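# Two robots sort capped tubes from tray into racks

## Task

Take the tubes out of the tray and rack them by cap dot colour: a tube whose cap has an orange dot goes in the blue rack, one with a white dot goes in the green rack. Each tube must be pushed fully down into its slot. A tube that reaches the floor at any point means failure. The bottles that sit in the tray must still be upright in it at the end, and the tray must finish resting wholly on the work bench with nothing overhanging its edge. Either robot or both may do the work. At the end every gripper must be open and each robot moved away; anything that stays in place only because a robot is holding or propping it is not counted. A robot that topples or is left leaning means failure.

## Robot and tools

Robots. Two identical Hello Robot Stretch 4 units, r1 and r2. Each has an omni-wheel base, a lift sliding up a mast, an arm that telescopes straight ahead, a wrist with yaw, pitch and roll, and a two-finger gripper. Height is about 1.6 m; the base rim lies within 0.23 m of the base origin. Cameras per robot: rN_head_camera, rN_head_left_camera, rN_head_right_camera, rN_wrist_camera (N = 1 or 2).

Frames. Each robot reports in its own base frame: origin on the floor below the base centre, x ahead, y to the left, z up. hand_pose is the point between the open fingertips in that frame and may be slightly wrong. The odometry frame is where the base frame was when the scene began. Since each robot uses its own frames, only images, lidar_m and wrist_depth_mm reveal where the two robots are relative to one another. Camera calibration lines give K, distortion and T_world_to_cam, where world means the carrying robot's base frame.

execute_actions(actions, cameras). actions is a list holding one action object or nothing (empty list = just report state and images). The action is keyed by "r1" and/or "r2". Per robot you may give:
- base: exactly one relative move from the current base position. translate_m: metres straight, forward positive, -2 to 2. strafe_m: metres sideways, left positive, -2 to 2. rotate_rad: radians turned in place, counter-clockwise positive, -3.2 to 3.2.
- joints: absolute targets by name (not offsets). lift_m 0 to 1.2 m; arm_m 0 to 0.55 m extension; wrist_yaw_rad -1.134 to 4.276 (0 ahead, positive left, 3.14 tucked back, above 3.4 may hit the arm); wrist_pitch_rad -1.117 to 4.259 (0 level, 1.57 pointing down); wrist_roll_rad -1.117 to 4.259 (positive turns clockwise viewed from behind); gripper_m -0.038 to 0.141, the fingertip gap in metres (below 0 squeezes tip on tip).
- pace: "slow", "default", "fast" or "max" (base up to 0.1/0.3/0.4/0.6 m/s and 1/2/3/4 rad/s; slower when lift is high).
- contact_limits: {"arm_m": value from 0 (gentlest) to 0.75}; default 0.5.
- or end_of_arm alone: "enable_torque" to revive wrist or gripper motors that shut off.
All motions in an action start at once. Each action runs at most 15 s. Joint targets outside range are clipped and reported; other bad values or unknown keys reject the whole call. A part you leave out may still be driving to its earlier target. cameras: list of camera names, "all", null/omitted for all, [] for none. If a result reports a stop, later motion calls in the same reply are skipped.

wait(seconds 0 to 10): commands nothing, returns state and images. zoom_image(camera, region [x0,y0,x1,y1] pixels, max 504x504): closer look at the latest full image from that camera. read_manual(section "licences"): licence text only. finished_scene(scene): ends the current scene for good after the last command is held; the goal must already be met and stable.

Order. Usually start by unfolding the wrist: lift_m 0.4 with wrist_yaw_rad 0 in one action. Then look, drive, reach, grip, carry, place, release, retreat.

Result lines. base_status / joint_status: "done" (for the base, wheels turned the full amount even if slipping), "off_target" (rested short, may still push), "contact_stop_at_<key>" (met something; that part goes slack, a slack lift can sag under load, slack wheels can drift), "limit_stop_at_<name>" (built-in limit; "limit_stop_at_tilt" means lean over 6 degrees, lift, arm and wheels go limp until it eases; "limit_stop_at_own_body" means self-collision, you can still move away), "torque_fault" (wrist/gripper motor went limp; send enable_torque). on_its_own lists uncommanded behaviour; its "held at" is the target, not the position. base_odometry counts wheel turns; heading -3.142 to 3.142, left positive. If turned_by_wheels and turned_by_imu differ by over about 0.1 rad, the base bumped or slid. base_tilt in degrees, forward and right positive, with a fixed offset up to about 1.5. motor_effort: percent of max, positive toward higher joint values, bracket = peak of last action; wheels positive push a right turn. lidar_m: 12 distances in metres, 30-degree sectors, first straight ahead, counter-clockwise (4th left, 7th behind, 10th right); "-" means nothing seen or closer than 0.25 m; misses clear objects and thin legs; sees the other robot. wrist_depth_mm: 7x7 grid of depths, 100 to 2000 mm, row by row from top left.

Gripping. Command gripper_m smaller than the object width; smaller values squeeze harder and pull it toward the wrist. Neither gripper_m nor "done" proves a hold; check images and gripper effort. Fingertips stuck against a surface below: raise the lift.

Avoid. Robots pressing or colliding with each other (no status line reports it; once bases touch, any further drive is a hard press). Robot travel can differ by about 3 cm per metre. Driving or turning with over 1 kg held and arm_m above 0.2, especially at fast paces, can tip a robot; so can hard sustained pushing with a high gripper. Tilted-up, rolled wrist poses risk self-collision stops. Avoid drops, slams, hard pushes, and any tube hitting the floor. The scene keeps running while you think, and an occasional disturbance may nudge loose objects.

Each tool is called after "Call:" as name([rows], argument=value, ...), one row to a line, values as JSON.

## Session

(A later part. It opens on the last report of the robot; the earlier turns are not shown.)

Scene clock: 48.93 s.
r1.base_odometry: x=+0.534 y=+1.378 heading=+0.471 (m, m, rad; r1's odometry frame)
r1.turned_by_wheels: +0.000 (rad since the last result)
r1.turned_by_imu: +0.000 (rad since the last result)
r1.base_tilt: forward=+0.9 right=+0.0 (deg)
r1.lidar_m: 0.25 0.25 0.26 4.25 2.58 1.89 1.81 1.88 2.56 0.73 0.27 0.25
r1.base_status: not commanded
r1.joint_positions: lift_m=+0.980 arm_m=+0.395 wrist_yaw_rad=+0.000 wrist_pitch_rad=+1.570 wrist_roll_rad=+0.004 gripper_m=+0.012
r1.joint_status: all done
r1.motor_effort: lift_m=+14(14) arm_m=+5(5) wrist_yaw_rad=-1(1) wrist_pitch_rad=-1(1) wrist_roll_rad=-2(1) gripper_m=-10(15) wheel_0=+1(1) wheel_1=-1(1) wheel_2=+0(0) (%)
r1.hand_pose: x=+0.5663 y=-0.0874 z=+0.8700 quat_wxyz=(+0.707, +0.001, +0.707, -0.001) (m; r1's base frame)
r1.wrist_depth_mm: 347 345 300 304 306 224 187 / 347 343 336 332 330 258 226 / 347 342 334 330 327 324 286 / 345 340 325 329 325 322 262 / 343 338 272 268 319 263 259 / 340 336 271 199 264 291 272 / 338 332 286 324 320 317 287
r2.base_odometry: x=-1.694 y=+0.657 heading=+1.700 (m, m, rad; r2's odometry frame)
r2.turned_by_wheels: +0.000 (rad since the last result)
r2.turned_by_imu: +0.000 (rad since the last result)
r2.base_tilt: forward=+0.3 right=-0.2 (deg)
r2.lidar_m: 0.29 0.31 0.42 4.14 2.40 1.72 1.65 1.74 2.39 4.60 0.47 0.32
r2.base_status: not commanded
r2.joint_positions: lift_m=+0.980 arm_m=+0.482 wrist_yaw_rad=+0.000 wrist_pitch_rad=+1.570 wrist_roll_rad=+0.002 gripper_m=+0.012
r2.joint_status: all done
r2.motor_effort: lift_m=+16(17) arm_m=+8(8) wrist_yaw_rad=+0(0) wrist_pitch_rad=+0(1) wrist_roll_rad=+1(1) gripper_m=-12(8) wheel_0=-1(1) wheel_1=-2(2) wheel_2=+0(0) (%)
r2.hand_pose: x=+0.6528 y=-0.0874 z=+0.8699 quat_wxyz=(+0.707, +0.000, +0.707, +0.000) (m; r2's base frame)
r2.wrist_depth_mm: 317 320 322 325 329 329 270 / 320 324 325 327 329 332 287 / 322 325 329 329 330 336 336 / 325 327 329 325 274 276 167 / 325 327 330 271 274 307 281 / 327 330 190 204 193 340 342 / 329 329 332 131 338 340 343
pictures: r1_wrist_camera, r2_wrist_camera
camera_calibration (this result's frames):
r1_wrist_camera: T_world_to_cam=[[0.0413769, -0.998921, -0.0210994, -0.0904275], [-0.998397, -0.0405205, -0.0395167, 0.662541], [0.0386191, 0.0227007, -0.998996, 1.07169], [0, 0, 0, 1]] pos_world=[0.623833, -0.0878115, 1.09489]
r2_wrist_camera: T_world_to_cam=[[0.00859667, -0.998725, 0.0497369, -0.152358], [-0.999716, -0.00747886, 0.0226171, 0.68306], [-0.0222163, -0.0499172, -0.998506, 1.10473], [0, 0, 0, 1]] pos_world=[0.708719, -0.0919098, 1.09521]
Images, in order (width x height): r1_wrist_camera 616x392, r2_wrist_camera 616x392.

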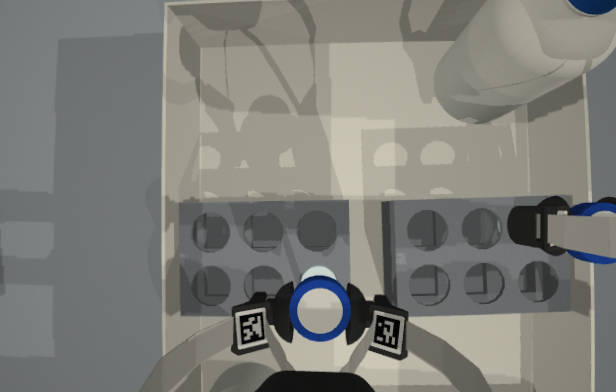

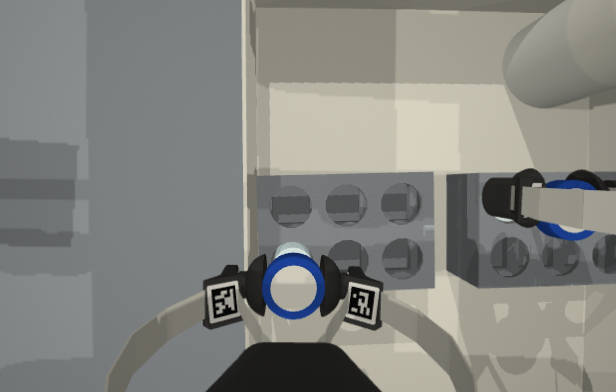

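Call:
execute_actions([
  {"r1": {"joints": {"lift_m": 1.08}}, "r2": {"joints": {"lift_m": 1.08}}},
], cameras=["r1_wrist_camera", "r2_wrist_camera", "r1_head_camera"])

Call:
execute_actions([
  {"r1": {"base": {"strafe_m": -0.2}}, "r2": {"base": {"strafe_m": 0.37}, "joints": {"arm_m": 0.51}}},
], cameras=["r1_wrist_camera", "r2_wrist_camera", "r1_head_camera", "r2_head_camera"])

Scene clock: 53.90 s.
r1.base_odometry: x=+0.534 y=+1.378 heading=+0.471 (m, m, rad; r1's odometry frame)
r1.turned_by_wheels: +0.000 (rad since the last result)
r1.turned_by_imu: -0.001 (rad since the last result)
r1.base_tilt: forward=+1.0 right=-0.2 (deg)
r1.lidar_m: 0.25 0.25 0.26 4.25 2.59 1.90 1.80 1.88 2.58 0.73 0.26 0.25
r1.base_status: not commanded
r1.joint_positions: lift_m=+1.080 arm_m=+0.395 wrist_yaw_rad=+0.000 wrist_pitch_rad=+1.570 wrist_roll_rad=+0.004 gripper_m=+0.012
r1.joint_status: all done
r1.motor_effort: lift_m=+21(24) arm_m=+5(5) wrist_yaw_rad=-2(0) wrist_pitch_rad=+0(0) wrist_roll_rad=-2(1) gripper_m=-12(9) wheel_0=+1(1) wheel_1=-1(1) wheel_2=+0(0) (%)
r1.hand_pose: x=+0.5663 y=-0.0874 z=+0.9694 quat_wxyz=(+0.707, +0.001, +0.707, -0.001) (m; r1's base frame)
r1.wrist_depth_mm: 452 449 445 439 433 430 424 / 455 445 436 433 410 285 421 / 449 445 436 430 427 397 421 / 449 442 436 430 427 389 418 / 445 439 375 370 394 362 415 / 442 436 370 199 362 415 415 / 442 439 298 384 415 387 413
r2.base_odometry: x=-1.694 y=+0.657 heading=+1.700 (m, m, rad; r2's odometry frame)
r2.turned_by_wheels: +0.000 (rad since the last result)
r2.turned_by_imu: +0.000 (rad since the last result)
r2.base_tilt: forward=+0.2 right=-0.2 (deg)
r2.lidar_m: 0.29 0.32 0.42 4.14 2.42 1.75 1.67 1.75 2.38 4.60 0.45 0.31
r2.base_status: not commanded
r2.joint_positions: lift_m=+1.080 arm_m=+0.482 wrist_yaw_rad=+0.000 wrist_pitch_rad=+1.570 wrist_roll_rad=+0.002 gripper_m=+0.012
r2.joint_status: all done
r2.motor_effort: lift_m=+21(23) arm_m=+8(8) wrist_yaw_rad=+0(1) wrist_pitch_rad=+0(0) wrist_roll_rad=+1(1) gripper_m=-12(17) wheel_0=-2(1) wheel_1=-2(2) wheel_2=+0(0) (%)
r2.hand_pose: x=+0.6528 y=-0.0874 z=+0.9695 quat_wxyz=(+0.707, +0.000, +0.707, +0.000) (m; r2's base frame)
r2.wrist_depth_mm: 415 415 421 421 427 430 296 / 415 415 421 427 427 368 298 / 418 418 424 424 430 433 418 / 415 421 427 370 402 375 165 / 421 427 430 368 427 433 399 / 424 424 191 204 193 442 418 / 427 427 433 131 436 433 415
pictures: r1_head_camera, r1_wrist_camera, r2_wrist_camera
camera_calibration (this result's frames):
r1_wrist_camera: T_world_to_cam=[[0.0413767, -0.998921, -0.0210995, -0.0883295], [-0.998397, -0.0405204, -0.0395146, 0.66647], [0.038617, 0.0227007, -0.998996, 1.17102], [0, 0, 0, 1]] pos_world=[0.623835, -0.0878115, 1.19431]
r2_wrist_camera: T_world_to_cam=[[0.0085967, -0.998725, 0.0497369, -0.157311], [-0.999716, -0.00747889, 0.0226171, 0.68081], [-0.0222163, -0.0499172, -0.998506, 1.20418], [0, 0, 0, 1]] pos_world=[0.708721, -0.0919098, 1.19481]
Images, in order (width x height): r1_head_camera 420x560, r1_wrist_camera 616x392, r2_wrist_camera 616x392.

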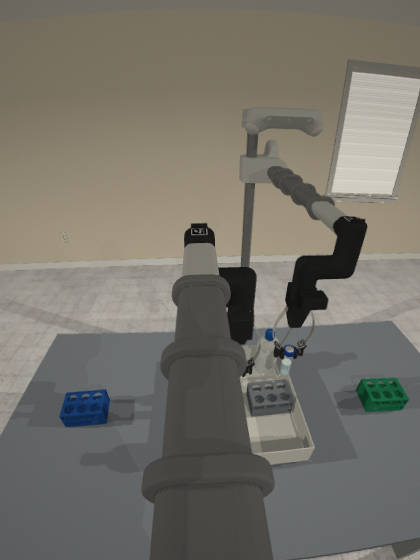

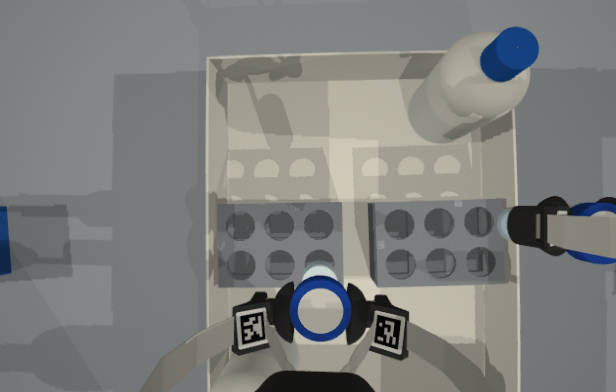

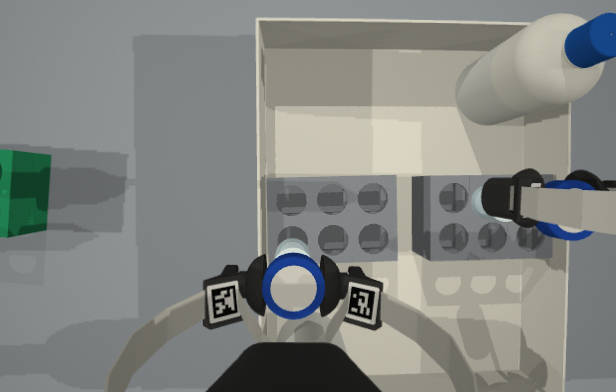

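Scene clock: 56.47 s.
r1.base_odometry: x=+0.625 y=+1.200 heading=+0.471 (m, m, rad; r1's odometry frame)
r1.turned_by_wheels: +0.000 (rad since the last result)
r1.turned_by_imu: +0.000 (rad since the last result)
r1.base_tilt: forward=+0.9 right=+0.0 (deg)
r1.lidar_m: 0.25 0.25 0.26 0.80 2.48 1.88 1.80 1.88 2.57 4.28 0.27 0.25
r1.base_status: done
r1.joint_positions: lift_m=+1.080 arm_m=+0.395 wrist_yaw_rad=+0.000 wrist_pitch_rad=+1.570 wrist_roll_rad=+0.004 gripper_m=+0.012
r1.joint_status: not commanded
r1.motor_effort: lift_m=+21(21) arm_m=+5(5) wrist_yaw_rad=+0(1) wrist_pitch_rad=+0(2) wrist_roll_rad=-1(2) gripper_m=-10(9) wheel_0=+0(10) wheel_1=+1(14) wheel_2=+0(2) (%)
r1.hand_pose: x=+0.5663 y=-0.0874 z=+0.9694 quat_wxyz=(+0.707, +0.001, +0.707, -0.001) (m; r1's base frame)
r1.wrist_depth_mm: 459 449 445 439 436 427 424 / 421 442 298 384 430 427 424 / 433 442 436 433 430 430 421 / 404 436 430 427 427 424 418 / 382 392 373 424 427 418 370 / 413 436 430 199 418 418 410 / 334 397 427 424 418 415 413
r2.base_odometry: x=-2.061 y=+0.609 heading=+1.701 (m, m, rad; r2's odometry frame)
r2.turned_by_wheels: +0.000 (rad since the last result)
r2.turned_by_imu: -0.001 (rad since the last result)
r2.base_tilt: forward=+0.2 right=-0.2 (deg)
r2.lidar_m: 0.27 0.30 3.94 3.76 2.41 1.73 1.65 1.76 2.36 1.27 0.45 0.31
r2.base_status: done
r2.joint_positions: lift_m=+1.080 arm_m=+0.509 wrist_yaw_rad=+0.000 wrist_pitch_rad=+1.570 wrist_roll_rad=+0.002 gripper_m=+0.012
r2.joint_status: all done
r2.motor_effort: lift_m=+21(21) arm_m=+8(10) wrist_yaw_rad=+0(1) wrist_pitch_rad=-1(0) wrist_roll_rad=+1(1) gripper_m=-11(13) wheel_0=+1(8) wheel_1=+0(9) wheel_2=+0(0) (%)
r2.hand_pose: x=+0.6798 y=-0.0874 z=+0.9695 quat_wxyz=(+0.707, +0.001, +0.707, -0.001) (m; r2's base frame)
r2.wrist_depth_mm: 415 415 424 424 430 433 436 / 788 418 424 427 433 436 439 / 788 421 424 430 433 433 442 / 788 421 427 373 433 442 442 / 788 427 430 373 439 442 445 / 798 424 191 204 193 442 445 / 1160 427 433 131 442 445 445
pictures: r1_head_camera, r1_wrist_camera, r2_head_camera, r2_wrist_camera
camera_calibration (this result's frames):
r1_wrist_camera: T_world_to_cam=[[0.0413768, -0.998921, -0.0210995, -0.0883296], [-0.998397, -0.0405205, -0.0395146, 0.666472], [0.0386169, 0.0227007, -0.998996, 1.17102], [0, 0, 0, 1]] pos_world=[0.623837, -0.0878115, 1.19432]
r2_wrist_camera: T_world_to_cam=[[0.00850304, -0.998726, 0.0497367, -0.157481], [-0.999716, -0.0073838, 0.022644, 0.707775], [-0.0222479, -0.0499151, -0.998506, 1.20484], [0, 0, 0, 1]] pos_world=[0.735718, -0.0919151, 1.19484]
Images, in order (width x height): r1_head_camera 420x560, r1_wrist_camera 616x392, r2_head_camera 420x560, r2_wrist_camera 616x392.

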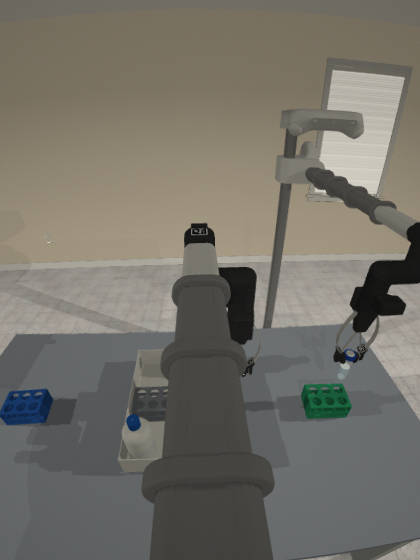

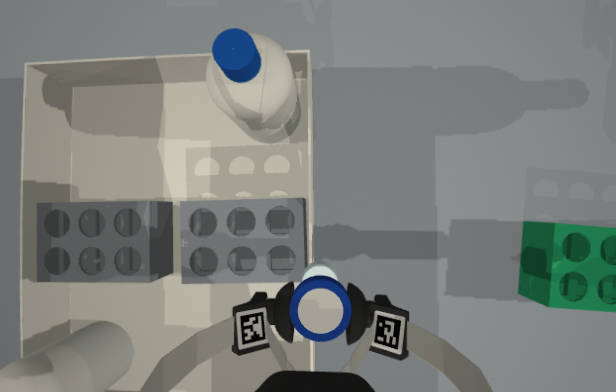

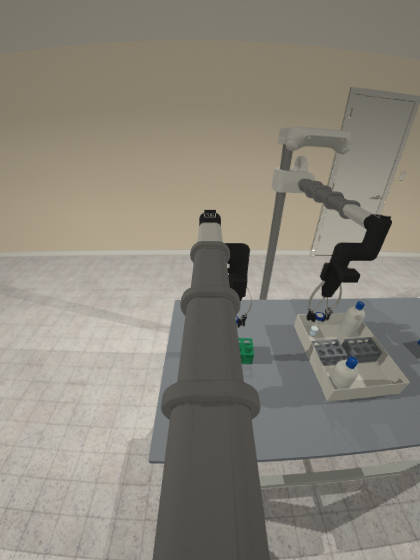

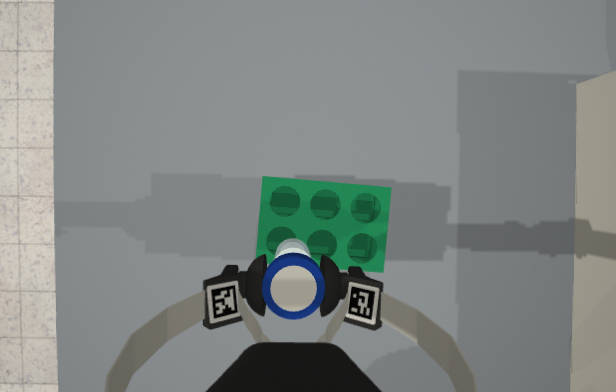

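Call:
zoom_image(camera="r2_wrist_camera", region=[230, 160, 410, 320])

Region (230, 160, 410, 320) of r2_wrist_camera's 616x392 image, scaled by 2.800.

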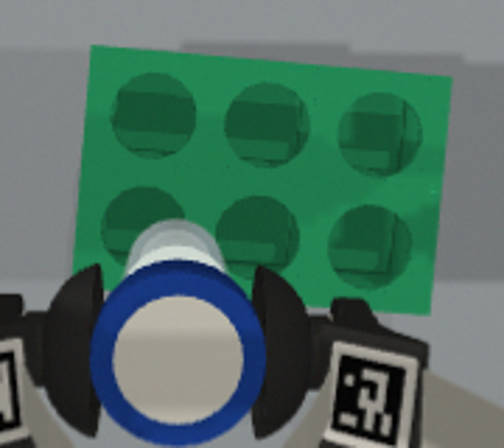

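Call:
execute_actions([
  {"r1": {"base": {"strafe_m": -0.12}, "joints": {"arm_m": 0.369}}, "r2": {"base": {"strafe_m": 0.010}, "joints": {"lift_m": 1.04}}},
], cameras=["r1_wrist_camera", "r2_wrist_camera", "r1_head_camera"])

Call:
zoom_image(camera="r2_wrist_camera", region=[230, 160, 410, 320])

Scene clock: 62.30 s.
r1.base_odometry: x=+0.679 y=+1.093 heading=+0.471 (m, m, rad; r1's odometry frame)
r1.turned_by_wheels: +0.000 (rad since the last result)
r1.turned_by_imu: +0.000 (rad since the last result)
r1.base_tilt: forward=+1.0 right=-0.2 (deg)
r1.lidar_m: 0.25 0.25 0.27 0.82 2.54 1.88 1.80 1.90 2.57 4.19 0.27 0.25
r1.base_status: done
r1.joint_positions: lift_m=+1.080 arm_m=+0.370 wrist_yaw_rad=+0.000 wrist_pitch_rad=+1.570 wrist_roll_rad=+0.004 gripper_m=+0.012
r1.joint_status: all done
r1.motor_effort: lift_m=+21(21) arm_m=-5(6) wrist_yaw_rad=+2(1) wrist_pitch_rad=-1(0) wrist_roll_rad=-2(2) gripper_m=-11(10) wheel_0=+0(8) wheel_1=+0(8) wheel_2=+0(2) (%)
r1.hand_pose: x=+0.5410 y=-0.0874 z=+0.9694 quat_wxyz=(+0.707, +0.001, +0.707, -0.001) (m; r1's base frame)
r1.wrist_depth_mm: 399 304 442 442 436 433 427 / 445 327 439 439 433 427 427 / 449 442 439 436 430 424 418 / 402 379 439 433 430 418 418 / 433 413 433 430 427 364 389 / 439 433 407 199 421 418 413 / 436 433 402 424 421 415 413
r2.base_odometry: x=-2.071 y=+0.607 heading=+1.701 (m, m, rad; r2's odometry frame)
r2.turned_by_wheels: +0.000 (rad since the last result)
r2.turned_by_imu: +0.000 (rad since the last result)
r2.base_tilt: forward=+0.2 right=-0.2 (deg)
r2.lidar_m: 0.28 0.31 3.92 3.76 2.42 1.75 1.67 1.75 2.38 1.27 0.45 0.32
r2.base_status: done
r2.joint_positions: lift_m=+1.040 arm_m=+0.509 wrist_yaw_rad=+0.000 wrist_pitch_rad=+1.570 wrist_roll_rad=+0.002 gripper_m=+0.012
r2.joint_status: all done
r2.motor_effort: lift_m=+17(22) arm_m=+8(7) wrist_yaw_rad=+1(1) wrist_pitch_rad=-1(1) wrist_roll_rad=+1(1) gripper_m=-11(12) wheel_0=+2(7) wheel_1=+0(8) wheel_2=+0(0) (%)
r2.hand_pose: x=+0.6798 y=-0.0874 z=+0.9299 quat_wxyz=(+0.707, +0.001, +0.707, -0.001) (m; r2's base frame)
r2.wrist_depth_mm: 377 379 382 387 389 397 394 / 379 384 384 387 392 394 399 / 379 382 387 389 394 397 402 / 384 384 389 384 392 399 399 / 384 389 392 334 392 402 402 / 384 389 190 204 193 407 407 / 392 392 394 131 402 402 410
pictures: r1_head_camera, r1_wrist_camera, r2_wrist_camera
camera_calibration (this result's frames):
r1_wrist_camera: T_world_to_cam=[[0.0413278, -0.998923, -0.0211067, -0.0872519], [-0.998406, -0.0404751, -0.0393411, 0.64111], [0.0384445, 0.0226989, -0.999003, 1.17209], [0, 0, 0, 1]] pos_world=[0.598633, -0.0878141, 1.19431]
r2_wrist_camera: T_world_to_cam=[[0.00850305, -0.998726, 0.0497367, -0.15551], [-0.999716, -0.00738382, 0.0226439, 0.708675], [-0.0222478, -0.0499151, -0.998506, 1.16525], [0, 0, 0, 1]] pos_world=[0.735721, -0.0919151, 1.1552]
Images, in order (width x height): r1_head_camera 420x560, r1_wrist_camera 616x392, r2_wrist_camera 616x392.

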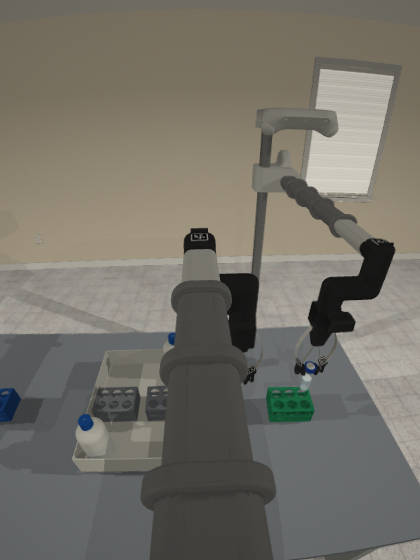

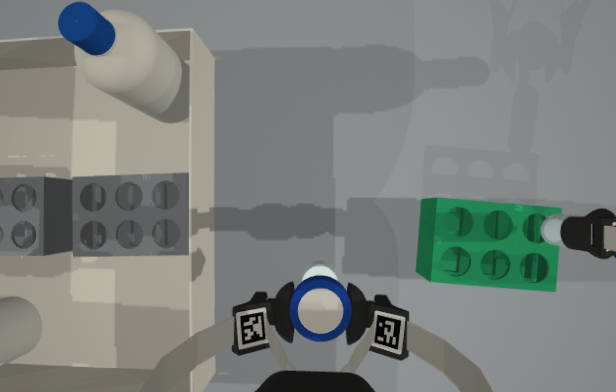

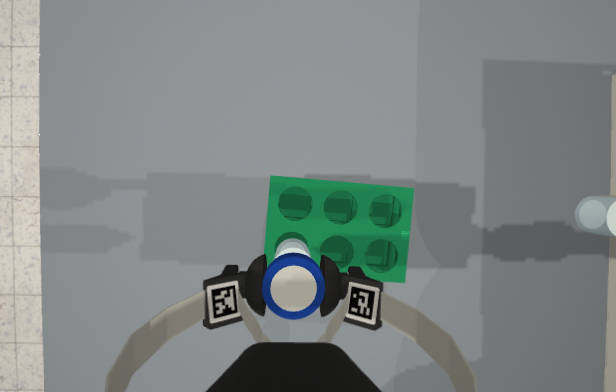

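Region (230, 160, 410, 320) of r2_wrist_camera's 616x392 image, scaled by 2.800.

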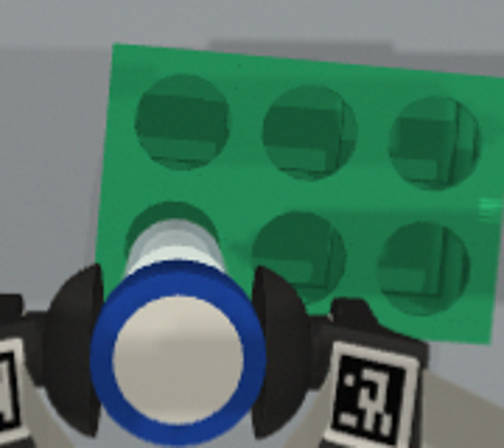

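Call:
execute_actions([
  {"r2": {"joints": {"lift_m": 0.976}}},
], cameras=["r1_wrist_camera", "r2_wrist_camera", "r1_head_camera"])

Scene clock: 64.77 s.
r1.base_odometry: x=+0.679 y=+1.093 heading=+0.471 (m, m, rad; r1's odometry frame)
r1.turned_by_wheels: +0.000 (rad since the last result)
r1.turned_by_imu: +0.000 (rad since the last result)
r1.base_tilt: forward=+1.0 right=-0.1 (deg)
r1.lidar_m: 0.25 0.25 0.27 0.81 2.53 1.90 1.82 1.89 2.58 4.17 0.27 0.25
r1.base_status: not commanded
r1.joint_positions: lift_m=+1.080 arm_m=+0.370 wrist_yaw_rad=+0.000 wrist_pitch_rad=+1.570 wrist_roll_rad=+0.004 gripper_m=+0.012
r1.joint_status: not commanded
r1.motor_effort: lift_m=+21(21) arm_m=-5(6) wrist_yaw_rad=-1(2) wrist_pitch_rad=-1(1) wrist_roll_rad=-1(1) gripper_m=-8(11) wheel_0=+0(0) wheel_1=+1(0) wheel_2=+0(0) (%)
r1.hand_pose: x=+0.5410 y=-0.0874 z=+0.9694 quat_wxyz=(+0.707, +0.001, +0.707, -0.001) (m; r1's base frame)
r1.wrist_depth_mm: 397 304 445 439 436 430 424 / 449 327 439 439 430 430 427 / 449 442 436 436 430 424 424 / 404 379 436 433 427 424 418 / 433 410 433 433 427 364 359 / 439 433 404 199 418 421 418 / 433 430 402 421 421 415 415
r2.base_odometry: x=-2.071 y=+0.607 heading=+1.701 (m, m, rad; r2's odometry frame)
r2.turned_by_wheels: +0.000 (rad since the last result)
r2.turned_by_imu: +0.000 (rad since the last result)
r2.base_tilt: forward=+0.2 right=-0.2 (deg)
r2.lidar_m: 0.28 0.30 3.92 3.75 2.42 1.75 1.68 1.72 2.40 1.28 0.44 0.31
r2.base_status: not commanded
r2.joint_positions: lift_m=+0.976 arm_m=+0.509 wrist_yaw_rad=+0.000 wrist_pitch_rad=+1.570 wrist_roll_rad=+0.002 gripper_m=+0.012
r2.joint_status: all done
r2.motor_effort: lift_m=+17(13) arm_m=+8(8) wrist_yaw_rad=+1(1) wrist_pitch_rad=-1(1) wrist_roll_rad=+1(1) gripper_m=-13(11) wheel_0=+1(2) wheel_1=+0(0) wheel_2=+0(0) (%)
r2.hand_pose: x=+0.6798 y=-0.0874 z=+0.8659 quat_wxyz=(+0.707, +0.001, +0.707, -0.001) (m; r2's base frame)
r2.wrist_depth_mm: 314 319 320 324 327 330 332 / 317 319 322 325 329 332 334 / 319 322 324 327 329 332 334 / 319 322 325 324 325 334 338 / 322 324 325 268 272 336 338 / 324 325 190 203 194 336 340 / 325 327 330 131 336 340 343
pictures: r1_head_camera, r1_wrist_camera, r2_wrist_camera
camera_calibration (this result's frames):
r1_wrist_camera: T_world_to_cam=[[0.0413277, -0.998923, -0.0211067, -0.0872518], [-0.998406, -0.0404751, -0.0393413, 0.641109], [0.0384446, 0.0226989, -0.999003, 1.17209], [0, 0, 0, 1]] pos_world=[0.598632, -0.0878142, 1.19431]
r2_wrist_camera: T_world_to_cam=[[0.0085032, -0.998726, 0.0497367, -0.152327], [-0.999716, -0.00738396, 0.0226439, 0.710126], [-0.0222478, -0.0499151, -0.998506, 1.10135], [0, 0, 0, 1]] pos_world=[0.735723, -0.0919151, 1.09121]
Images, in order (width x height): r1_head_camera 420x560, r1_wrist_camera 616x392, r2_wrist_camera 616x392.

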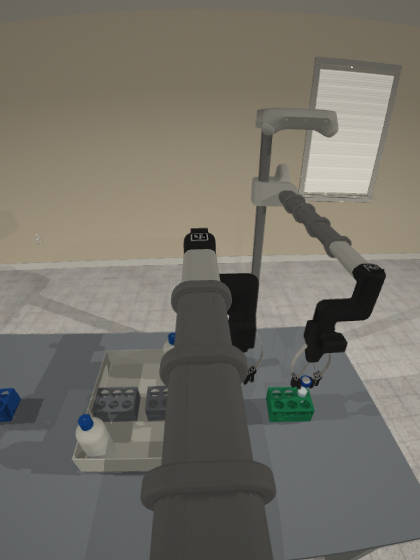

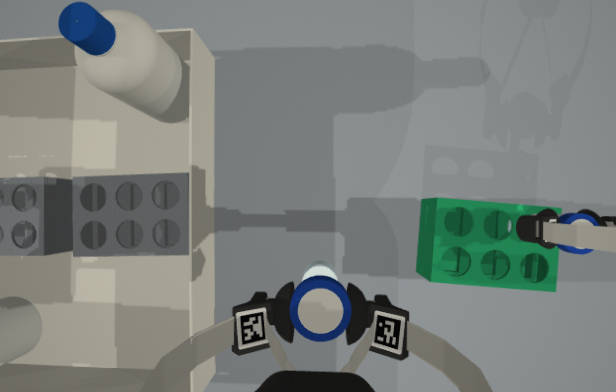

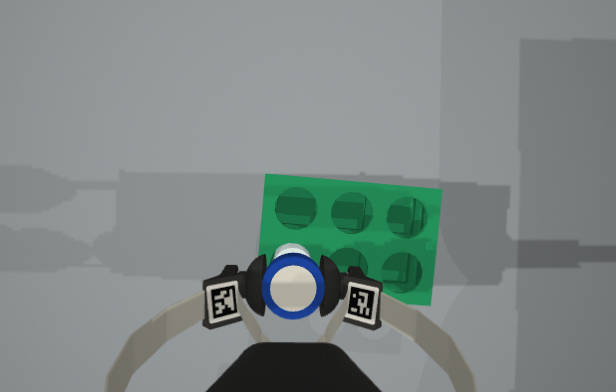

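Call:
execute_actions([
  {"r2": {"joints": {"gripper_m": 0.057}}},
], cameras=["r2_wrist_camera"])

Call:
execute_actions([
  {"r2": {"joints": {"lift_m": 1.06}}},
], cameras=["r2_wrist_camera", "r1_wrist_camera"])

Scene clock: 67.37 s.
r1.base_odometry: x=+0.679 y=+1.093 heading=+0.471 (m, m, rad; r1's odometry frame)
r1.turned_by_wheels: +0.000 (rad since the last result)
r1.turned_by_imu: +0.000 (rad since the last result)
r1.base_tilt: forward=+0.9 right=-0.1 (deg)
r1.lidar_m: 0.25 0.25 0.27 0.80 2.54 1.90 1.81 1.88 2.57 4.17 0.27 0.25
r1.base_status: not commanded
r1.joint_positions: lift_m=+1.080 arm_m=+0.370 wrist_yaw_rad=+0.000 wrist_pitch_rad=+1.570 wrist_roll_rad=+0.004 gripper_m=+0.012
r1.joint_status: not commanded
r1.motor_effort: lift_m=+20(21) arm_m=-5(5) wrist_yaw_rad=+1(1) wrist_pitch_rad=+0(0) wrist_roll_rad=-1(2) gripper_m=-11(10) wheel_0=+0(0) wheel_1=+1(1) wheel_2=+0(0) (%)
r1.hand_pose: x=+0.5410 y=-0.0874 z=+0.9694 quat_wxyz=(+0.707, +0.001, +0.707, -0.001) (m; r1's base frame)
r1.wrist_depth_mm: 397 304 442 442 436 433 427 / 449 325 439 436 430 427 424 / 445 442 436 436 430 424 421 / 402 382 433 430 430 424 418 / 430 410 433 430 424 364 364 / 439 433 404 198 421 418 415 / 436 433 402 424 418 415 413
r2.base_odometry: x=-2.071 y=+0.607 heading=+1.701 (m, m, rad; r2's odometry frame)
r2.turned_by_wheels: +0.000 (rad since the last result)
r2.turned_by_imu: +0.000 (rad since the last result)
r2.base_tilt: forward=+0.2 right=-0.2 (deg)
r2.lidar_m: 0.29 0.30 3.92 3.76 2.42 1.76 1.66 1.73 2.38 1.28 0.44 0.33
r2.base_status: not commanded
r2.joint_positions: lift_m=+0.976 arm_m=+0.509 wrist_yaw_rad=+0.000 wrist_pitch_rad=+1.570 wrist_roll_rad=+0.002 gripper_m=+0.057
r2.joint_status: all done
r2.motor_effort: lift_m=+17(17) arm_m=+8(8) wrist_yaw_rad=+2(0) wrist_pitch_rad=+0(1) wrist_roll_rad=+1(1) gripper_m=-1(12) wheel_0=+1(1) wheel_1=+0(0) wheel_2=+0(0) (%)
r2.hand_pose: x=+0.6798 y=-0.0874 z=+0.8659 quat_wxyz=(+0.707, +0.001, +0.707, -0.001) (m; r2's base frame)
r2.wrist_depth_mm: 315 319 320 324 327 330 332 / 315 319 322 327 329 330 334 / 317 322 324 327 330 332 336 / 320 324 325 322 325 334 338 / 320 324 325 271 273 336 340 / 324 325 198 209 199 338 342 / 327 327 330 131 336 340 342
pictures: r2_wrist_camera
camera_calibration (this result's frames):
r2_wrist_camera: T_world_to_cam=[[0.0085031, -0.998726, 0.0497367, -0.152327], [-0.999716, -0.00738385, 0.022644, 0.710128], [-0.0222479, -0.0499151, -0.998506, 1.10135], [0, 0, 0, 1]] pos_world=[0.735724, -0.0919151, 1.09121]
Images, in order (width x height): r2_wrist_camera 616x392.

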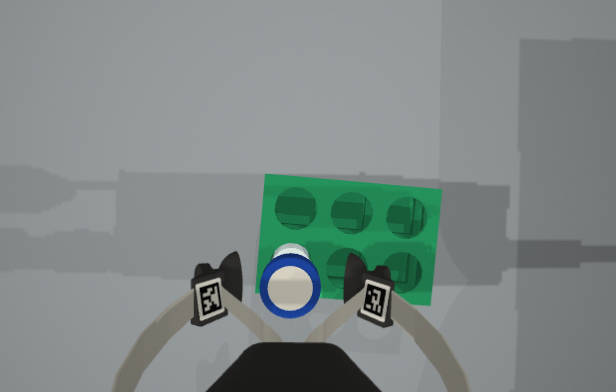

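Scene clock: 68.70 s.
r1.base_odometry: x=+0.679 y=+1.093 heading=+0.471 (m, m, rad; r1's odometry frame)
r1.turned_by_wheels: +0.000 (rad since the last result)
r1.turned_by_imu: +0.000 (rad since the last result)
r1.base_tilt: forward=+1.0 right=-0.2 (deg)
r1.lidar_m: 0.25 0.25 0.29 0.81 2.54 1.88 1.81 1.87 2.57 4.18 0.27 0.25
r1.base_status: not commanded
r1.joint_positions: lift_m=+1.080 arm_m=+0.370 wrist_yaw_rad=+0.000 wrist_pitch_rad=+1.570 wrist_roll_rad=+0.004 gripper_m=+0.012
r1.joint_status: not commanded
r1.motor_effort: lift_m=+21(21) arm_m=-5(5) wrist_yaw_rad=-1(0) wrist_pitch_rad=+0(0) wrist_roll_rad=-1(2) gripper_m=-10(13) wheel_0=+0(0) wheel_1=+0(1) wheel_2=+0(0) (%)
r1.hand_pose: x=+0.5410 y=-0.0874 z=+0.9694 quat_wxyz=(+0.707, +0.001, +0.707, -0.001) (m; r1's base frame)
r1.wrist_depth_mm: 399 303 445 439 433 430 427 / 449 324 439 439 436 430 424 / 445 442 439 436 430 427 424 / 404 382 436 436 427 421 424 / 433 410 433 433 427 364 362 / 439 436 404 199 418 415 413 / 436 433 399 427 418 415 413
r2.base_odometry: x=-2.071 y=+0.607 heading=+1.701 (m, m, rad; r2's odometry frame)
r2.turned_by_wheels: +0.000 (rad since the last result)
r2.turned_by_imu: +0.000 (rad since the last result)
r2.base_tilt: forward=+0.2 right=-0.1 (deg)
r2.lidar_m: 0.30 0.30 3.92 3.76 2.43 1.75 1.68 1.77 2.39 1.25 0.43 0.32
r2.base_status: not commanded
r2.joint_positions: lift_m=+1.060 arm_m=+0.509 wrist_yaw_rad=+0.000 wrist_pitch_rad=+1.570 wrist_roll_rad=+0.002 gripper_m=+0.057
r2.joint_status: all done
r2.motor_effort: lift_m=+21(29) arm_m=+8(8) wrist_yaw_rad=+1(0) wrist_pitch_rad=+0(1) wrist_roll_rad=+1(1) gripper_m=-3(5) wheel_0=+1(2) wheel_1=+0(0) wheel_2=+0(0) (%)
r2.hand_pose: x=+0.6798 y=-0.0874 z=+0.9495 quat_wxyz=(+0.707, +0.001, +0.707, -0.001) (m; r2's base frame)
r2.wrist_depth_mm: 397 397 402 404 410 413 415 / 759 399 404 407 413 415 418 / 768 402 404 410 413 418 421 / 768 404 413 404 415 418 421 / 768 407 413 353 394 421 424 / 768 407 198 413 200 421 427 / 410 410 410 131 424 424 427
pictures: r1_wrist_camera, r2_wrist_camera
camera_calibration (this result's frames):
r1_wrist_camera: T_world_to_cam=[[0.0413275, -0.998923, -0.0211067, -0.0872517], [-0.998406, -0.0404749, -0.0393413, 0.641109], [0.0384446, 0.0226989, -0.999003, 1.17209], [0, 0, 0, 1]] pos_world=[0.598632, -0.0878142, 1.19431]
r2_wrist_camera: T_world_to_cam=[[0.00850318, -0.998726, 0.0497367, -0.156486], [-0.999716, -0.00738394, 0.022644, 0.708236], [-0.0222479, -0.0499151, -0.998506, 1.18485], [0, 0, 0, 1]] pos_world=[0.735726, -0.0919151, 1.17483]
Images, in order (width x height): r1_wrist_camera 616x392, r2_wrist_camera 616x392.

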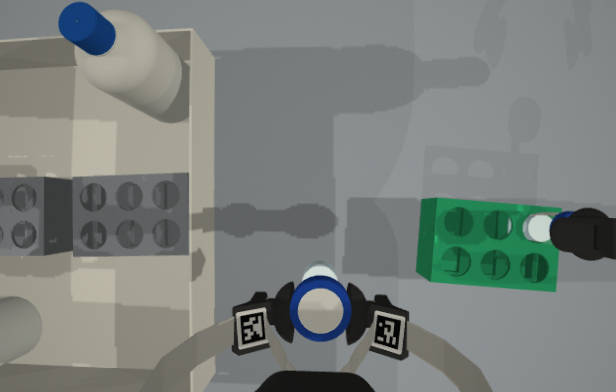

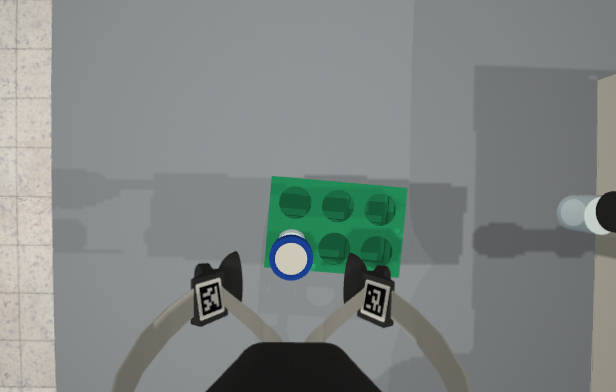

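Call:
execute_actions([
  {"r1": {"base": {"strafe_m": -0.141}, "joints": {"arm_m": 0.376, "lift_m": 1.045}}, "r2": {"base": {"translate_m": -0.35}, "joints": {"arm_m": 0.0}, "pace": "fast"}},
], cameras=["r1_wrist_camera", "r2_head_camera"])

Call:
zoom_image(camera="r1_wrist_camera", region=[250, 170, 450, 350])

Scene clock: 74.13 s.
r1.base_odometry: x=+0.743 y=+0.967 heading=+0.471 (m, m, rad; r1's odometry frame)
r1.turned_by_wheels: +0.000 (rad since the last result)
r1.turned_by_imu: -0.001 (rad since the last result)
r1.base_tilt: forward=+0.9 right=-0.1 (deg)
r1.lidar_m: 0.25 0.25 0.29 0.80 2.54 1.88 1.81 1.90 2.56 4.03 0.26 0.25
r1.base_status: done
r1.joint_positions: lift_m=+1.045 arm_m=+0.375 wrist_yaw_rad=+0.000 wrist_pitch_rad=+1.570 wrist_roll_rad=+0.004 gripper_m=+0.012
r1.joint_status: all done
r1.motor_effort: lift_m=+14(21) arm_m=+5(4) wrist_yaw_rad=-2(1) wrist_pitch_rad=-1(2) wrist_roll_rad=-1(1) gripper_m=-8(10) wheel_0=+1(8) wheel_1=-1(12) wheel_2=+0(2) (%)
r1.hand_pose: x=+0.5462 y=-0.0874 z=+0.9350 quat_wxyz=(+0.707, +0.001, +0.707, -0.001) (m; r1's base frame)
r1.wrist_depth_mm: 392 413 410 407 397 397 392 / 364 413 407 402 397 397 389 / 384 410 404 402 394 392 389 / 370 404 402 399 394 389 387 / 370 404 399 336 332 387 384 / 368 402 399 199 329 384 382 / 375 399 397 392 384 382 379
r2.base_odometry: x=-2.026 y=+0.260 heading=+1.701 (m, m, rad; r2's odometry frame)
r2.turned_by_wheels: +0.000 (rad since the last result)
r2.turned_by_imu: +0.001 (rad since the last result)
r2.base_tilt: forward=+0.2 right=-0.2 (deg)
r2.lidar_m: 0.63 3.53 3.91 3.76 1.86 1.41 1.31 1.40 1.88 4.97 0.96 0.66
r2.base_status: done
r2.joint_positions: lift_m=+1.060 arm_m=+0.003 wrist_yaw_rad=+0.000 wrist_pitch_rad=+1.570 wrist_roll_rad=+0.002 gripper_m=+0.057
r2.joint_status: all done
joint sent to its limit — the command would take r2.arm_m past its lower limit, so that joint was sent only as far as its limit.
r2.motor_effort: lift_m=+21(21) arm_m=-8(8) wrist_yaw_rad=+0(1) wrist_pitch_rad=-1(2) wrist_roll_rad=+0(1) gripper_m=-3(5) wheel_0=+0(4) wheel_1=-1(8) wheel_2=+0(9) (%)
r2.hand_pose: x=+0.1738 y=-0.0874 z=+0.9496 quat_wxyz=(+0.707, +0.001, +0.707, -0.001) (m; r2's base frame)
r2.wrist_depth_mm: 1118 1118 1118 1138 1182 1160 1182 / 1138 1138 1138 1160 1182 1160 1182 / 1118 1138 1138 1160 1182 1182 1182 / 1118 1118 1138 1138 1182 1182 1182 / 1160 1160 946 960 1205 1182 1182 / 1182 1160 198 960 199 1182 1205 / 1138 1138 1182 131 1182 1182 1205
pictures: r1_wrist_camera, r2_head_camera
camera_calibration (this result's frames):
r1_wrist_camera: T_world_to_cam=[[0.0412715, -0.998925, -0.021109, -0.0881597], [-0.99841, -0.0404201, -0.0392857, 0.644872], [0.0383902, 0.0226968, -0.999005, 1.13752], [0, 0, 0, 1]] pos_world=[0.603816, -0.0878173, 1.15987]
Images, in order (width x height): r1_wrist_camera 616x392, r2_head_camera 420x560.

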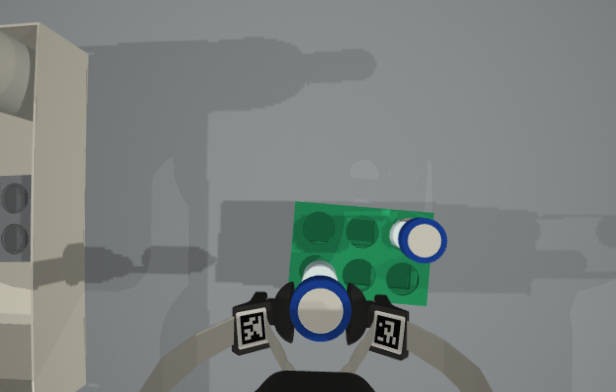

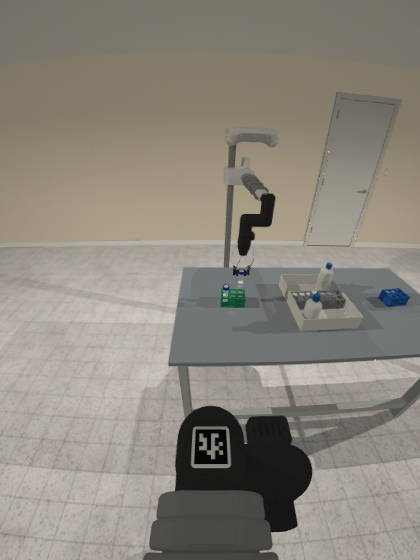

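Region (250, 170, 450, 350) of r1_wrist_camera's 616x392 image, scaled by 2.520; it fills the top 454 rows of this view, and the rest is white.

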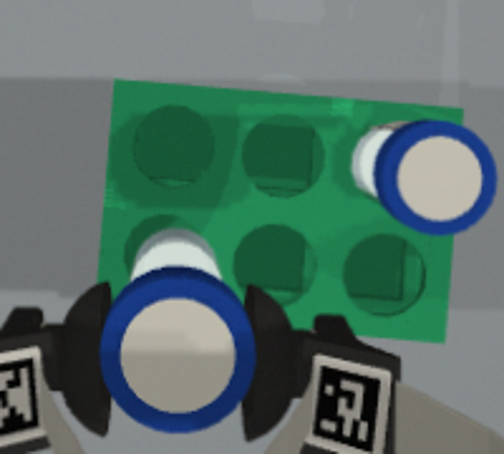

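Call:
execute_actions([
  {"r1": {"base": {"strafe_m": 0.004}, "joints": {"arm_m": 0.373, "lift_m": 1.035}}},
], cameras=["r1_wrist_camera"])

Call:
zoom_image(camera="r1_wrist_camera", region=[250, 170, 450, 350])

Scene clock: 75.90 s.
r1.base_odometry: x=+0.741 y=+0.971 heading=+0.471 (m, m, rad; r1's odometry frame)
r1.turned_by_wheels: +0.000 (rad since the last result)
r1.turned_by_imu: +0.000 (rad since the last result)
r1.base_tilt: forward=+1.1 right=-0.2 (deg)
r1.lidar_m: 0.25 0.25 0.27 0.80 2.54 1.90 1.81 1.90 2.58 4.05 0.27 0.25
r1.base_status: done
r1.joint_positions: lift_m=+1.035 arm_m=+0.374 wrist_yaw_rad=+0.000 wrist_pitch_rad=+1.570 wrist_roll_rad=+0.004 gripper_m=+0.012
r1.joint_status: all done
r1.motor_effort: lift_m=+14(14) arm_m=-5(5) wrist_yaw_rad=+0(0) wrist_pitch_rad=-1(1) wrist_roll_rad=-1(1) gripper_m=-10(10) wheel_0=+0(9) wheel_1=-1(5) wheel_2=+0(3) (%)
r1.hand_pose: x=+0.5450 y=-0.0874 z=+0.9250 quat_wxyz=(+0.707, +0.001, +0.707, -0.001) (m; r1's base frame)
r1.wrist_depth_mm: 373 402 399 397 389 384 382 / 353 402 399 389 387 384 379 / 366 397 394 389 387 382 379 / 357 394 394 389 382 379 377 / 357 394 392 359 324 377 375 / 364 394 389 199 320 375 370 / 362 389 382 382 375 373 370
r2.base_odometry: x=-2.026 y=+0.260 heading=+1.701 (m, m, rad; r2's odometry frame)
r2.turned_by_wheels: +0.000 (rad since the last result)
r2.turned_by_imu: +0.000 (rad since the last result)
r2.base_tilt: forward=+0.2 right=-0.1 (deg)
r2.lidar_m: 0.62 3.50 3.90 3.74 1.89 1.38 1.32 1.39 1.89 4.97 0.95 0.66
r2.base_status: not commanded
r2.joint_positions: lift_m=+1.060 arm_m=+0.003 wrist_yaw_rad=+0.000 wrist_pitch_rad=+1.570 wrist_roll_rad=+0.002 gripper_m=+0.057
r2.joint_status: not commanded
r2.motor_effort: lift_m=+21(21) arm_m=-8(8) wrist_yaw_rad=+3(1) wrist_pitch_rad=-2(1) wrist_roll_rad=+0(1) gripper_m=-1(3) wheel_0=+0(0) wheel_1=-1(1) wheel_2=+0(0) (%)
r2.hand_pose: x=+0.1738 y=-0.0874 z=+0.9496 quat_wxyz=(+0.707, +0.001, +0.707, -0.001) (m; r2's base frame)
r2.wrist_depth_mm: 1160 1138 1160 1138 1160 1160 1160 / 1118 1118 1160 1138 1138 1182 1182 / 1138 1160 1160 1160 1182 1182 1229 / 1138 1138 1160 1160 1182 1182 1205 / 1138 1160 946 960 1182 1205 1205 / 1138 1138 198 960 199 1205 1229 / 1160 1160 1138 131 1205 1205 1205
pictures: r1_wrist_camera
camera_calibration (this result's frames):
r1_wrist_camera: T_world_to_cam=[[0.0412572, -0.998926, -0.0211108, -0.0883126], [-0.998412, -0.0404067, -0.0392408, 0.643255], [0.0383456, 0.0226963, -0.999007, 1.1276], [0, 0, 0, 1]] pos_world=[0.602639, -0.0878181, 1.14985]
Images, in order (width x height): r1_wrist_camera 616x392.

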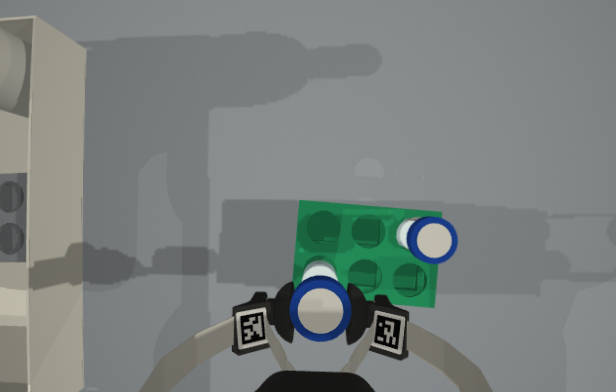

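Region (250, 170, 450, 350) of r1_wrist_camera's 616x392 image, scaled by 2.520; it fills the top 454 rows of this view, and the rest is white.

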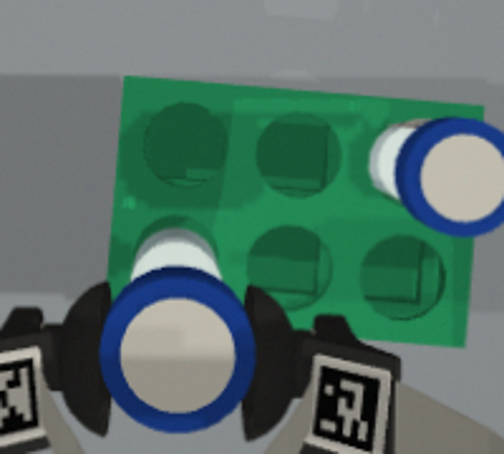

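Call:
execute_actions([
  {"r1": {"joints": {"lift_m": 0.977}}},
], cameras=["r1_wrist_camera"])

Scene clock: 77.67 s.
r1.base_odometry: x=+0.741 y=+0.971 heading=+0.471 (m, m, rad; r1's odometry frame)
r1.turned_by_wheels: +0.000 (rad since the last result)
r1.turned_by_imu: +0.000 (rad since the last result)
r1.base_tilt: forward=+0.9 right=-0.2 (deg)
r1.lidar_m: 0.25 0.25 0.28 0.80 2.54 1.90 1.80 1.89 2.56 4.05 0.26 0.25
r1.base_status: not commanded
r1.joint_positions: lift_m=+0.977 arm_m=+0.374 wrist_yaw_rad=+0.000 wrist_pitch_rad=+1.570 wrist_roll_rad=+0.004 gripper_m=+0.012
r1.joint_status: all done
r1.motor_effort: lift_m=+14(17) arm_m=-5(5) wrist_yaw_rad=-2(2) wrist_pitch_rad=+0(2) wrist_roll_rad=-2(1) gripper_m=-9(11) wheel_0=+0(0) wheel_1=-1(1) wheel_2=+0(0) (%)
r1.hand_pose: x=+0.5450 y=-0.0874 z=+0.8670 quat_wxyz=(+0.707, +0.001, +0.707, -0.001) (m; r1's base frame)
r1.wrist_depth_mm: 345 342 340 334 330 327 325 / 342 340 336 334 330 325 322 / 342 338 336 330 327 324 320 / 340 338 334 329 325 322 320 / 338 334 330 271 265 204 317 / 336 334 330 199 262 317 319 / 334 332 325 324 320 317 314
r2.base_odometry: x=-2.026 y=+0.260 heading=+1.701 (m, m, rad; r2's odometry frame)
r2.turned_by_wheels: +0.000 (rad since the last result)
r2.turned_by_imu: +0.000 (rad since the last result)
r2.base_tilt: forward=+0.3 right=-0.2 (deg)
r2.lidar_m: 0.61 3.52 3.93 3.76 1.86 1.38 1.31 1.39 1.88 4.98 0.96 0.67
r2.base_status: not commanded
r2.joint_positions: lift_m=+1.060 arm_m=+0.003 wrist_yaw_rad=+0.000 wrist_pitch_rad=+1.570 wrist_roll_rad=+0.002 gripper_m=+0.057
r2.joint_status: not commanded
r2.motor_effort: lift_m=+21(21) arm_m=-8(8) wrist_yaw_rad=+2(3) wrist_pitch_rad=-1(2) wrist_roll_rad=+1(1) gripper_m=-3(3) wheel_0=-1(0) wheel_1=-1(1) wheel_2=+0(0) (%)
r2.hand_pose: x=+0.1738 y=-0.0874 z=+0.9496 quat_wxyz=(+0.707, +0.001, +0.707, -0.001) (m; r2's base frame)
r2.wrist_depth_mm: 1138 1138 1138 1138 1160 1160 1182 / 1118 1138 1138 1160 1160 1160 1160 / 1118 1138 1138 1160 1160 1182 1182 / 1138 1118 1138 1182 1182 1229 1205 / 1160 1160 946 960 1182 1205 1205 / 1160 1160 198 960 199 1205 1182 / 1160 1160 1182 131 1182 1182 1229
pictures: r1_wrist_camera
camera_calibration (this result's frames):
r1_wrist_camera: T_world_to_cam=[[0.0412568, -0.998926, -0.0211108, -0.0895362], [-0.998412, -0.0404063, -0.0392407, 0.640972], [0.0383455, 0.0226963, -0.999007, 1.06967], [0, 0, 0, 1]] pos_world=[0.602632, -0.0878181, 1.09187]
Images, in order (width x height): r1_wrist_camera 616x392.

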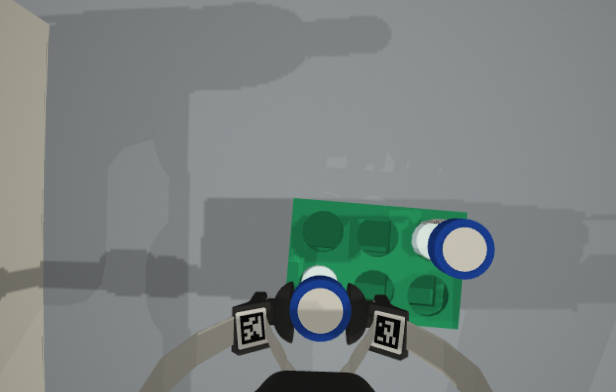

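Call:
execute_actions([
  {"r1": {"joints": {"gripper_m": 0.055}}},
], cameras=["r1_wrist_camera"])

Call:
execute_actions([
  {"r1": {"joints": {"lift_m": 1.06}}},
], cameras=["r1_wrist_camera", "r2_head_camera"])

Scene clock: 79.50 s.
r1.base_odometry: x=+0.741 y=+0.971 heading=+0.471 (m, m, rad; r1's odometry frame)
r1.turned_by_wheels: +0.000 (rad since the last result)
r1.turned_by_imu: +0.000 (rad since the last result)
r1.base_tilt: forward=+0.9 right=-0.1 (deg)
r1.lidar_m: 0.25 0.25 0.28 0.80 2.56 1.89 1.80 1.88 2.59 4.04 0.27 0.25
r1.base_status: not commanded
r1.joint_positions: lift_m=+0.977 arm_m=+0.374 wrist_yaw_rad=+0.000 wrist_pitch_rad=+1.570 wrist_roll_rad=+0.004 gripper_m=+0.055
r1.joint_status: all done
r1.motor_effort: lift_m=+14(14) arm_m=-5(5) wrist_yaw_rad=-1(2) wrist_pitch_rad=+0(1) wrist_roll_rad=-2(2) gripper_m=-2(9) wheel_0=+0(0) wheel_1=-1(1) wheel_2=+0(0) (%)
r1.hand_pose: x=+0.5450 y=-0.0874 z=+0.8670 quat_wxyz=(+0.707, +0.001, +0.707, -0.001) (m; r1's base frame)
r1.wrist_depth_mm: 345 342 340 336 332 327 324 / 342 342 338 332 329 325 322 / 342 340 334 332 329 324 320 / 340 338 334 330 325 324 320 / 338 336 330 278 265 204 319 / 336 332 330 205 263 319 317 / 332 332 327 324 319 317 315
r2.base_odometry: x=-2.026 y=+0.260 heading=+1.701 (m, m, rad; r2's odometry frame)
r2.turned_by_wheels: +0.000 (rad since the last result)
r2.turned_by_imu: +0.000 (rad since the last result)
r2.base_tilt: forward=+0.2 right=-0.3 (deg)
r2.lidar_m: 0.63 3.53 3.91 3.76 1.89 1.38 1.31 1.38 1.89 4.98 0.92 0.68
r2.base_status: not commanded
r2.joint_positions: lift_m=+1.060 arm_m=+0.003 wrist_yaw_rad=+0.000 wrist_pitch_rad=+1.570 wrist_roll_rad=+0.002 gripper_m=+0.057
r2.joint_status: not commanded
r2.motor_effort: lift_m=+21(21) arm_m=-8(8) wrist_yaw_rad=+1(2) wrist_pitch_rad=-1(1) wrist_roll_rad=+0(1) gripper_m=-1(4) wheel_0=+0(0) wheel_1=-1(1) wheel_2=+0(0) (%)
r2.hand_pose: x=+0.1738 y=-0.0874 z=+0.9496 quat_wxyz=(+0.707, +0.001, +0.707, -0.001) (m; r2's base frame)
r2.wrist_depth_mm: 1118 1118 1138 1138 1160 1182 1160 / 1118 1138 1138 1138 1160 1182 1182 / 1118 1138 1160 1160 1182 1182 1182 / 1138 1138 1160 1160 1182 1160 1205 / 1138 1160 931 946 1182 1205 1205 / 1160 1138 198 960 199 1229 1205 / 1160 1138 1160 131 1182 1205 1205
pictures: r1_wrist_camera
camera_calibration (this result's frames):
r1_wrist_camera: T_world_to_cam=[[0.0412571, -0.998926, -0.0211108, -0.0895363], [-0.998412, -0.0404066, -0.0392408, 0.640972], [0.0383456, 0.0226963, -0.999007, 1.06967], [0, 0, 0, 1]] pos_world=[0.602631, -0.0878181, 1.09187]
Images, in order (width x height): r1_wrist_camera 616x392.

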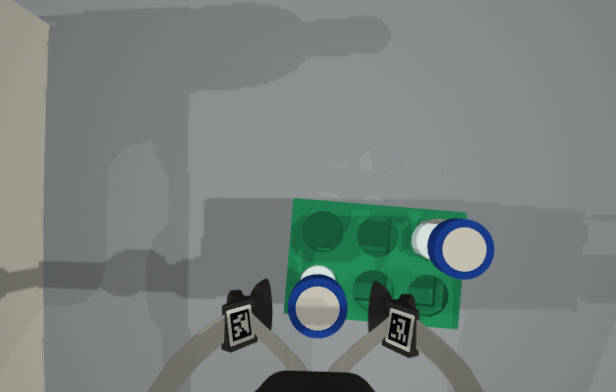

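Scene clock: 80.83 s.
r1.base_odometry: x=+0.741 y=+0.971 heading=+0.471 (m, m, rad; r1's odometry frame)
r1.turned_by_wheels: +0.000 (rad since the last result)
r1.turned_by_imu: +0.000 (rad since the last result)
r1.base_tilt: forward=+0.9 right=+0.0 (deg)
r1.lidar_m: 0.25 0.25 0.25 0.80 2.56 1.91 1.81 1.88 2.58 4.04 0.27 0.25
r1.base_status: not commanded
r1.joint_positions: lift_m=+1.060 arm_m=+0.374 wrist_yaw_rad=+0.000 wrist_pitch_rad=+1.570 wrist_roll_rad=+0.004 gripper_m=+0.055
r1.joint_status: all done
r1.motor_effort: lift_m=+20(21) arm_m=-5(6) wrist_yaw_rad=-2(1) wrist_pitch_rad=-2(1) wrist_roll_rad=-1(2) gripper_m=-5(2) wheel_0=+0(0) wheel_1=-1(1) wheel_2=+0(0) (%)
r1.hand_pose: x=+0.5450 y=-0.0874 z=+0.9494 quat_wxyz=(+0.707, +0.001, +0.707, -0.001) (m; r1's base frame)
r1.wrist_depth_mm: 433 430 424 418 415 413 404 / 359 424 421 418 410 410 404 / 394 424 421 415 410 407 399 / 379 421 415 413 407 404 402 / 377 421 415 353 347 402 399 / 407 415 410 410 343 397 397 / 402 415 407 404 399 397 392
r2.base_odometry: x=-2.026 y=+0.260 heading=+1.701 (m, m, rad; r2's odometry frame)
r2.turned_by_wheels: +0.000 (rad since the last result)
r2.turned_by_imu: +0.000 (rad since the last result)
r2.base_tilt: forward=+0.2 right=-0.2 (deg)
r2.lidar_m: 0.63 3.51 3.92 3.73 1.89 1.36 1.32 1.38 1.90 4.96 0.94 0.67
r2.base_status: not commanded
r2.joint_positions: lift_m=+1.060 arm_m=+0.003 wrist_yaw_rad=+0.000 wrist_pitch_rad=+1.570 wrist_roll_rad=+0.002 gripper_m=+0.057
r2.joint_status: not commanded
r2.motor_effort: lift_m=+21(21) arm_m=-8(8) wrist_yaw_rad=+4(2) wrist_pitch_rad=-2(1) wrist_roll_rad=+0(0) gripper_m=-2(1) wheel_0=-1(1) wheel_1=-1(1) wheel_2=+0(0) (%)
r2.hand_pose: x=+0.1738 y=-0.0874 z=+0.9496 quat_wxyz=(+0.707, +0.001, +0.707, -0.001) (m; r2's base frame)
r2.wrist_depth_mm: 1118 1138 1138 1138 1160 1160 1182 / 1138 1138 1138 1160 1138 1182 1182 / 1118 1138 1118 1160 1160 1182 1205 / 1138 1160 1138 1138 1182 1182 1182 / 1138 1138 946 960 1160 1182 1205 / 1138 1160 198 960 200 1182 1205 / 1138 1160 1182 131 1160 1229 1205
pictures: r1_wrist_camera, r2_head_camera
camera_calibration (this result's frames):
r1_wrist_camera: T_world_to_cam=[[0.041257, -0.998926, -0.0211108, -0.0877959], [-0.998412, -0.0404065, -0.0392407, 0.644205], [0.0383455, 0.0226963, -0.999007, 1.15202], [0, 0, 0, 1]] pos_world=[0.602629, -0.0878181, 1.17431]
Images, in order (width x height): r1_wrist_camera 616x392, r2_head_camera 420x560.

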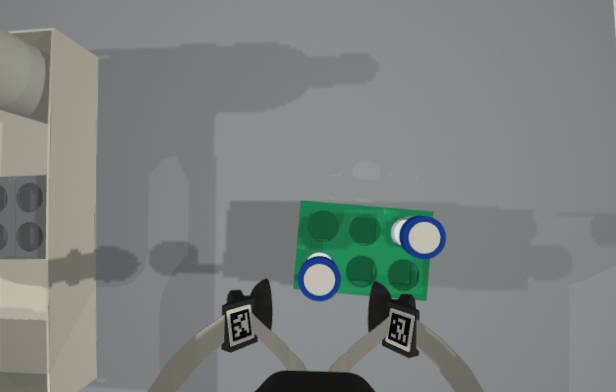

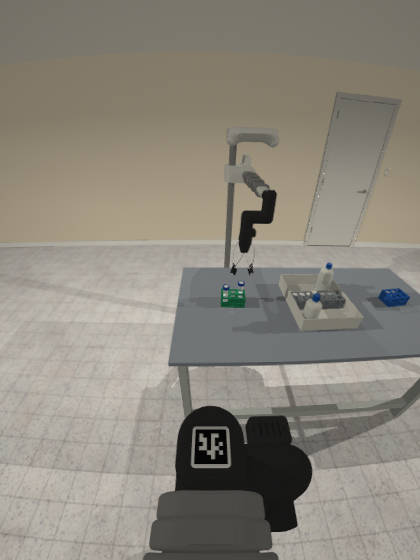

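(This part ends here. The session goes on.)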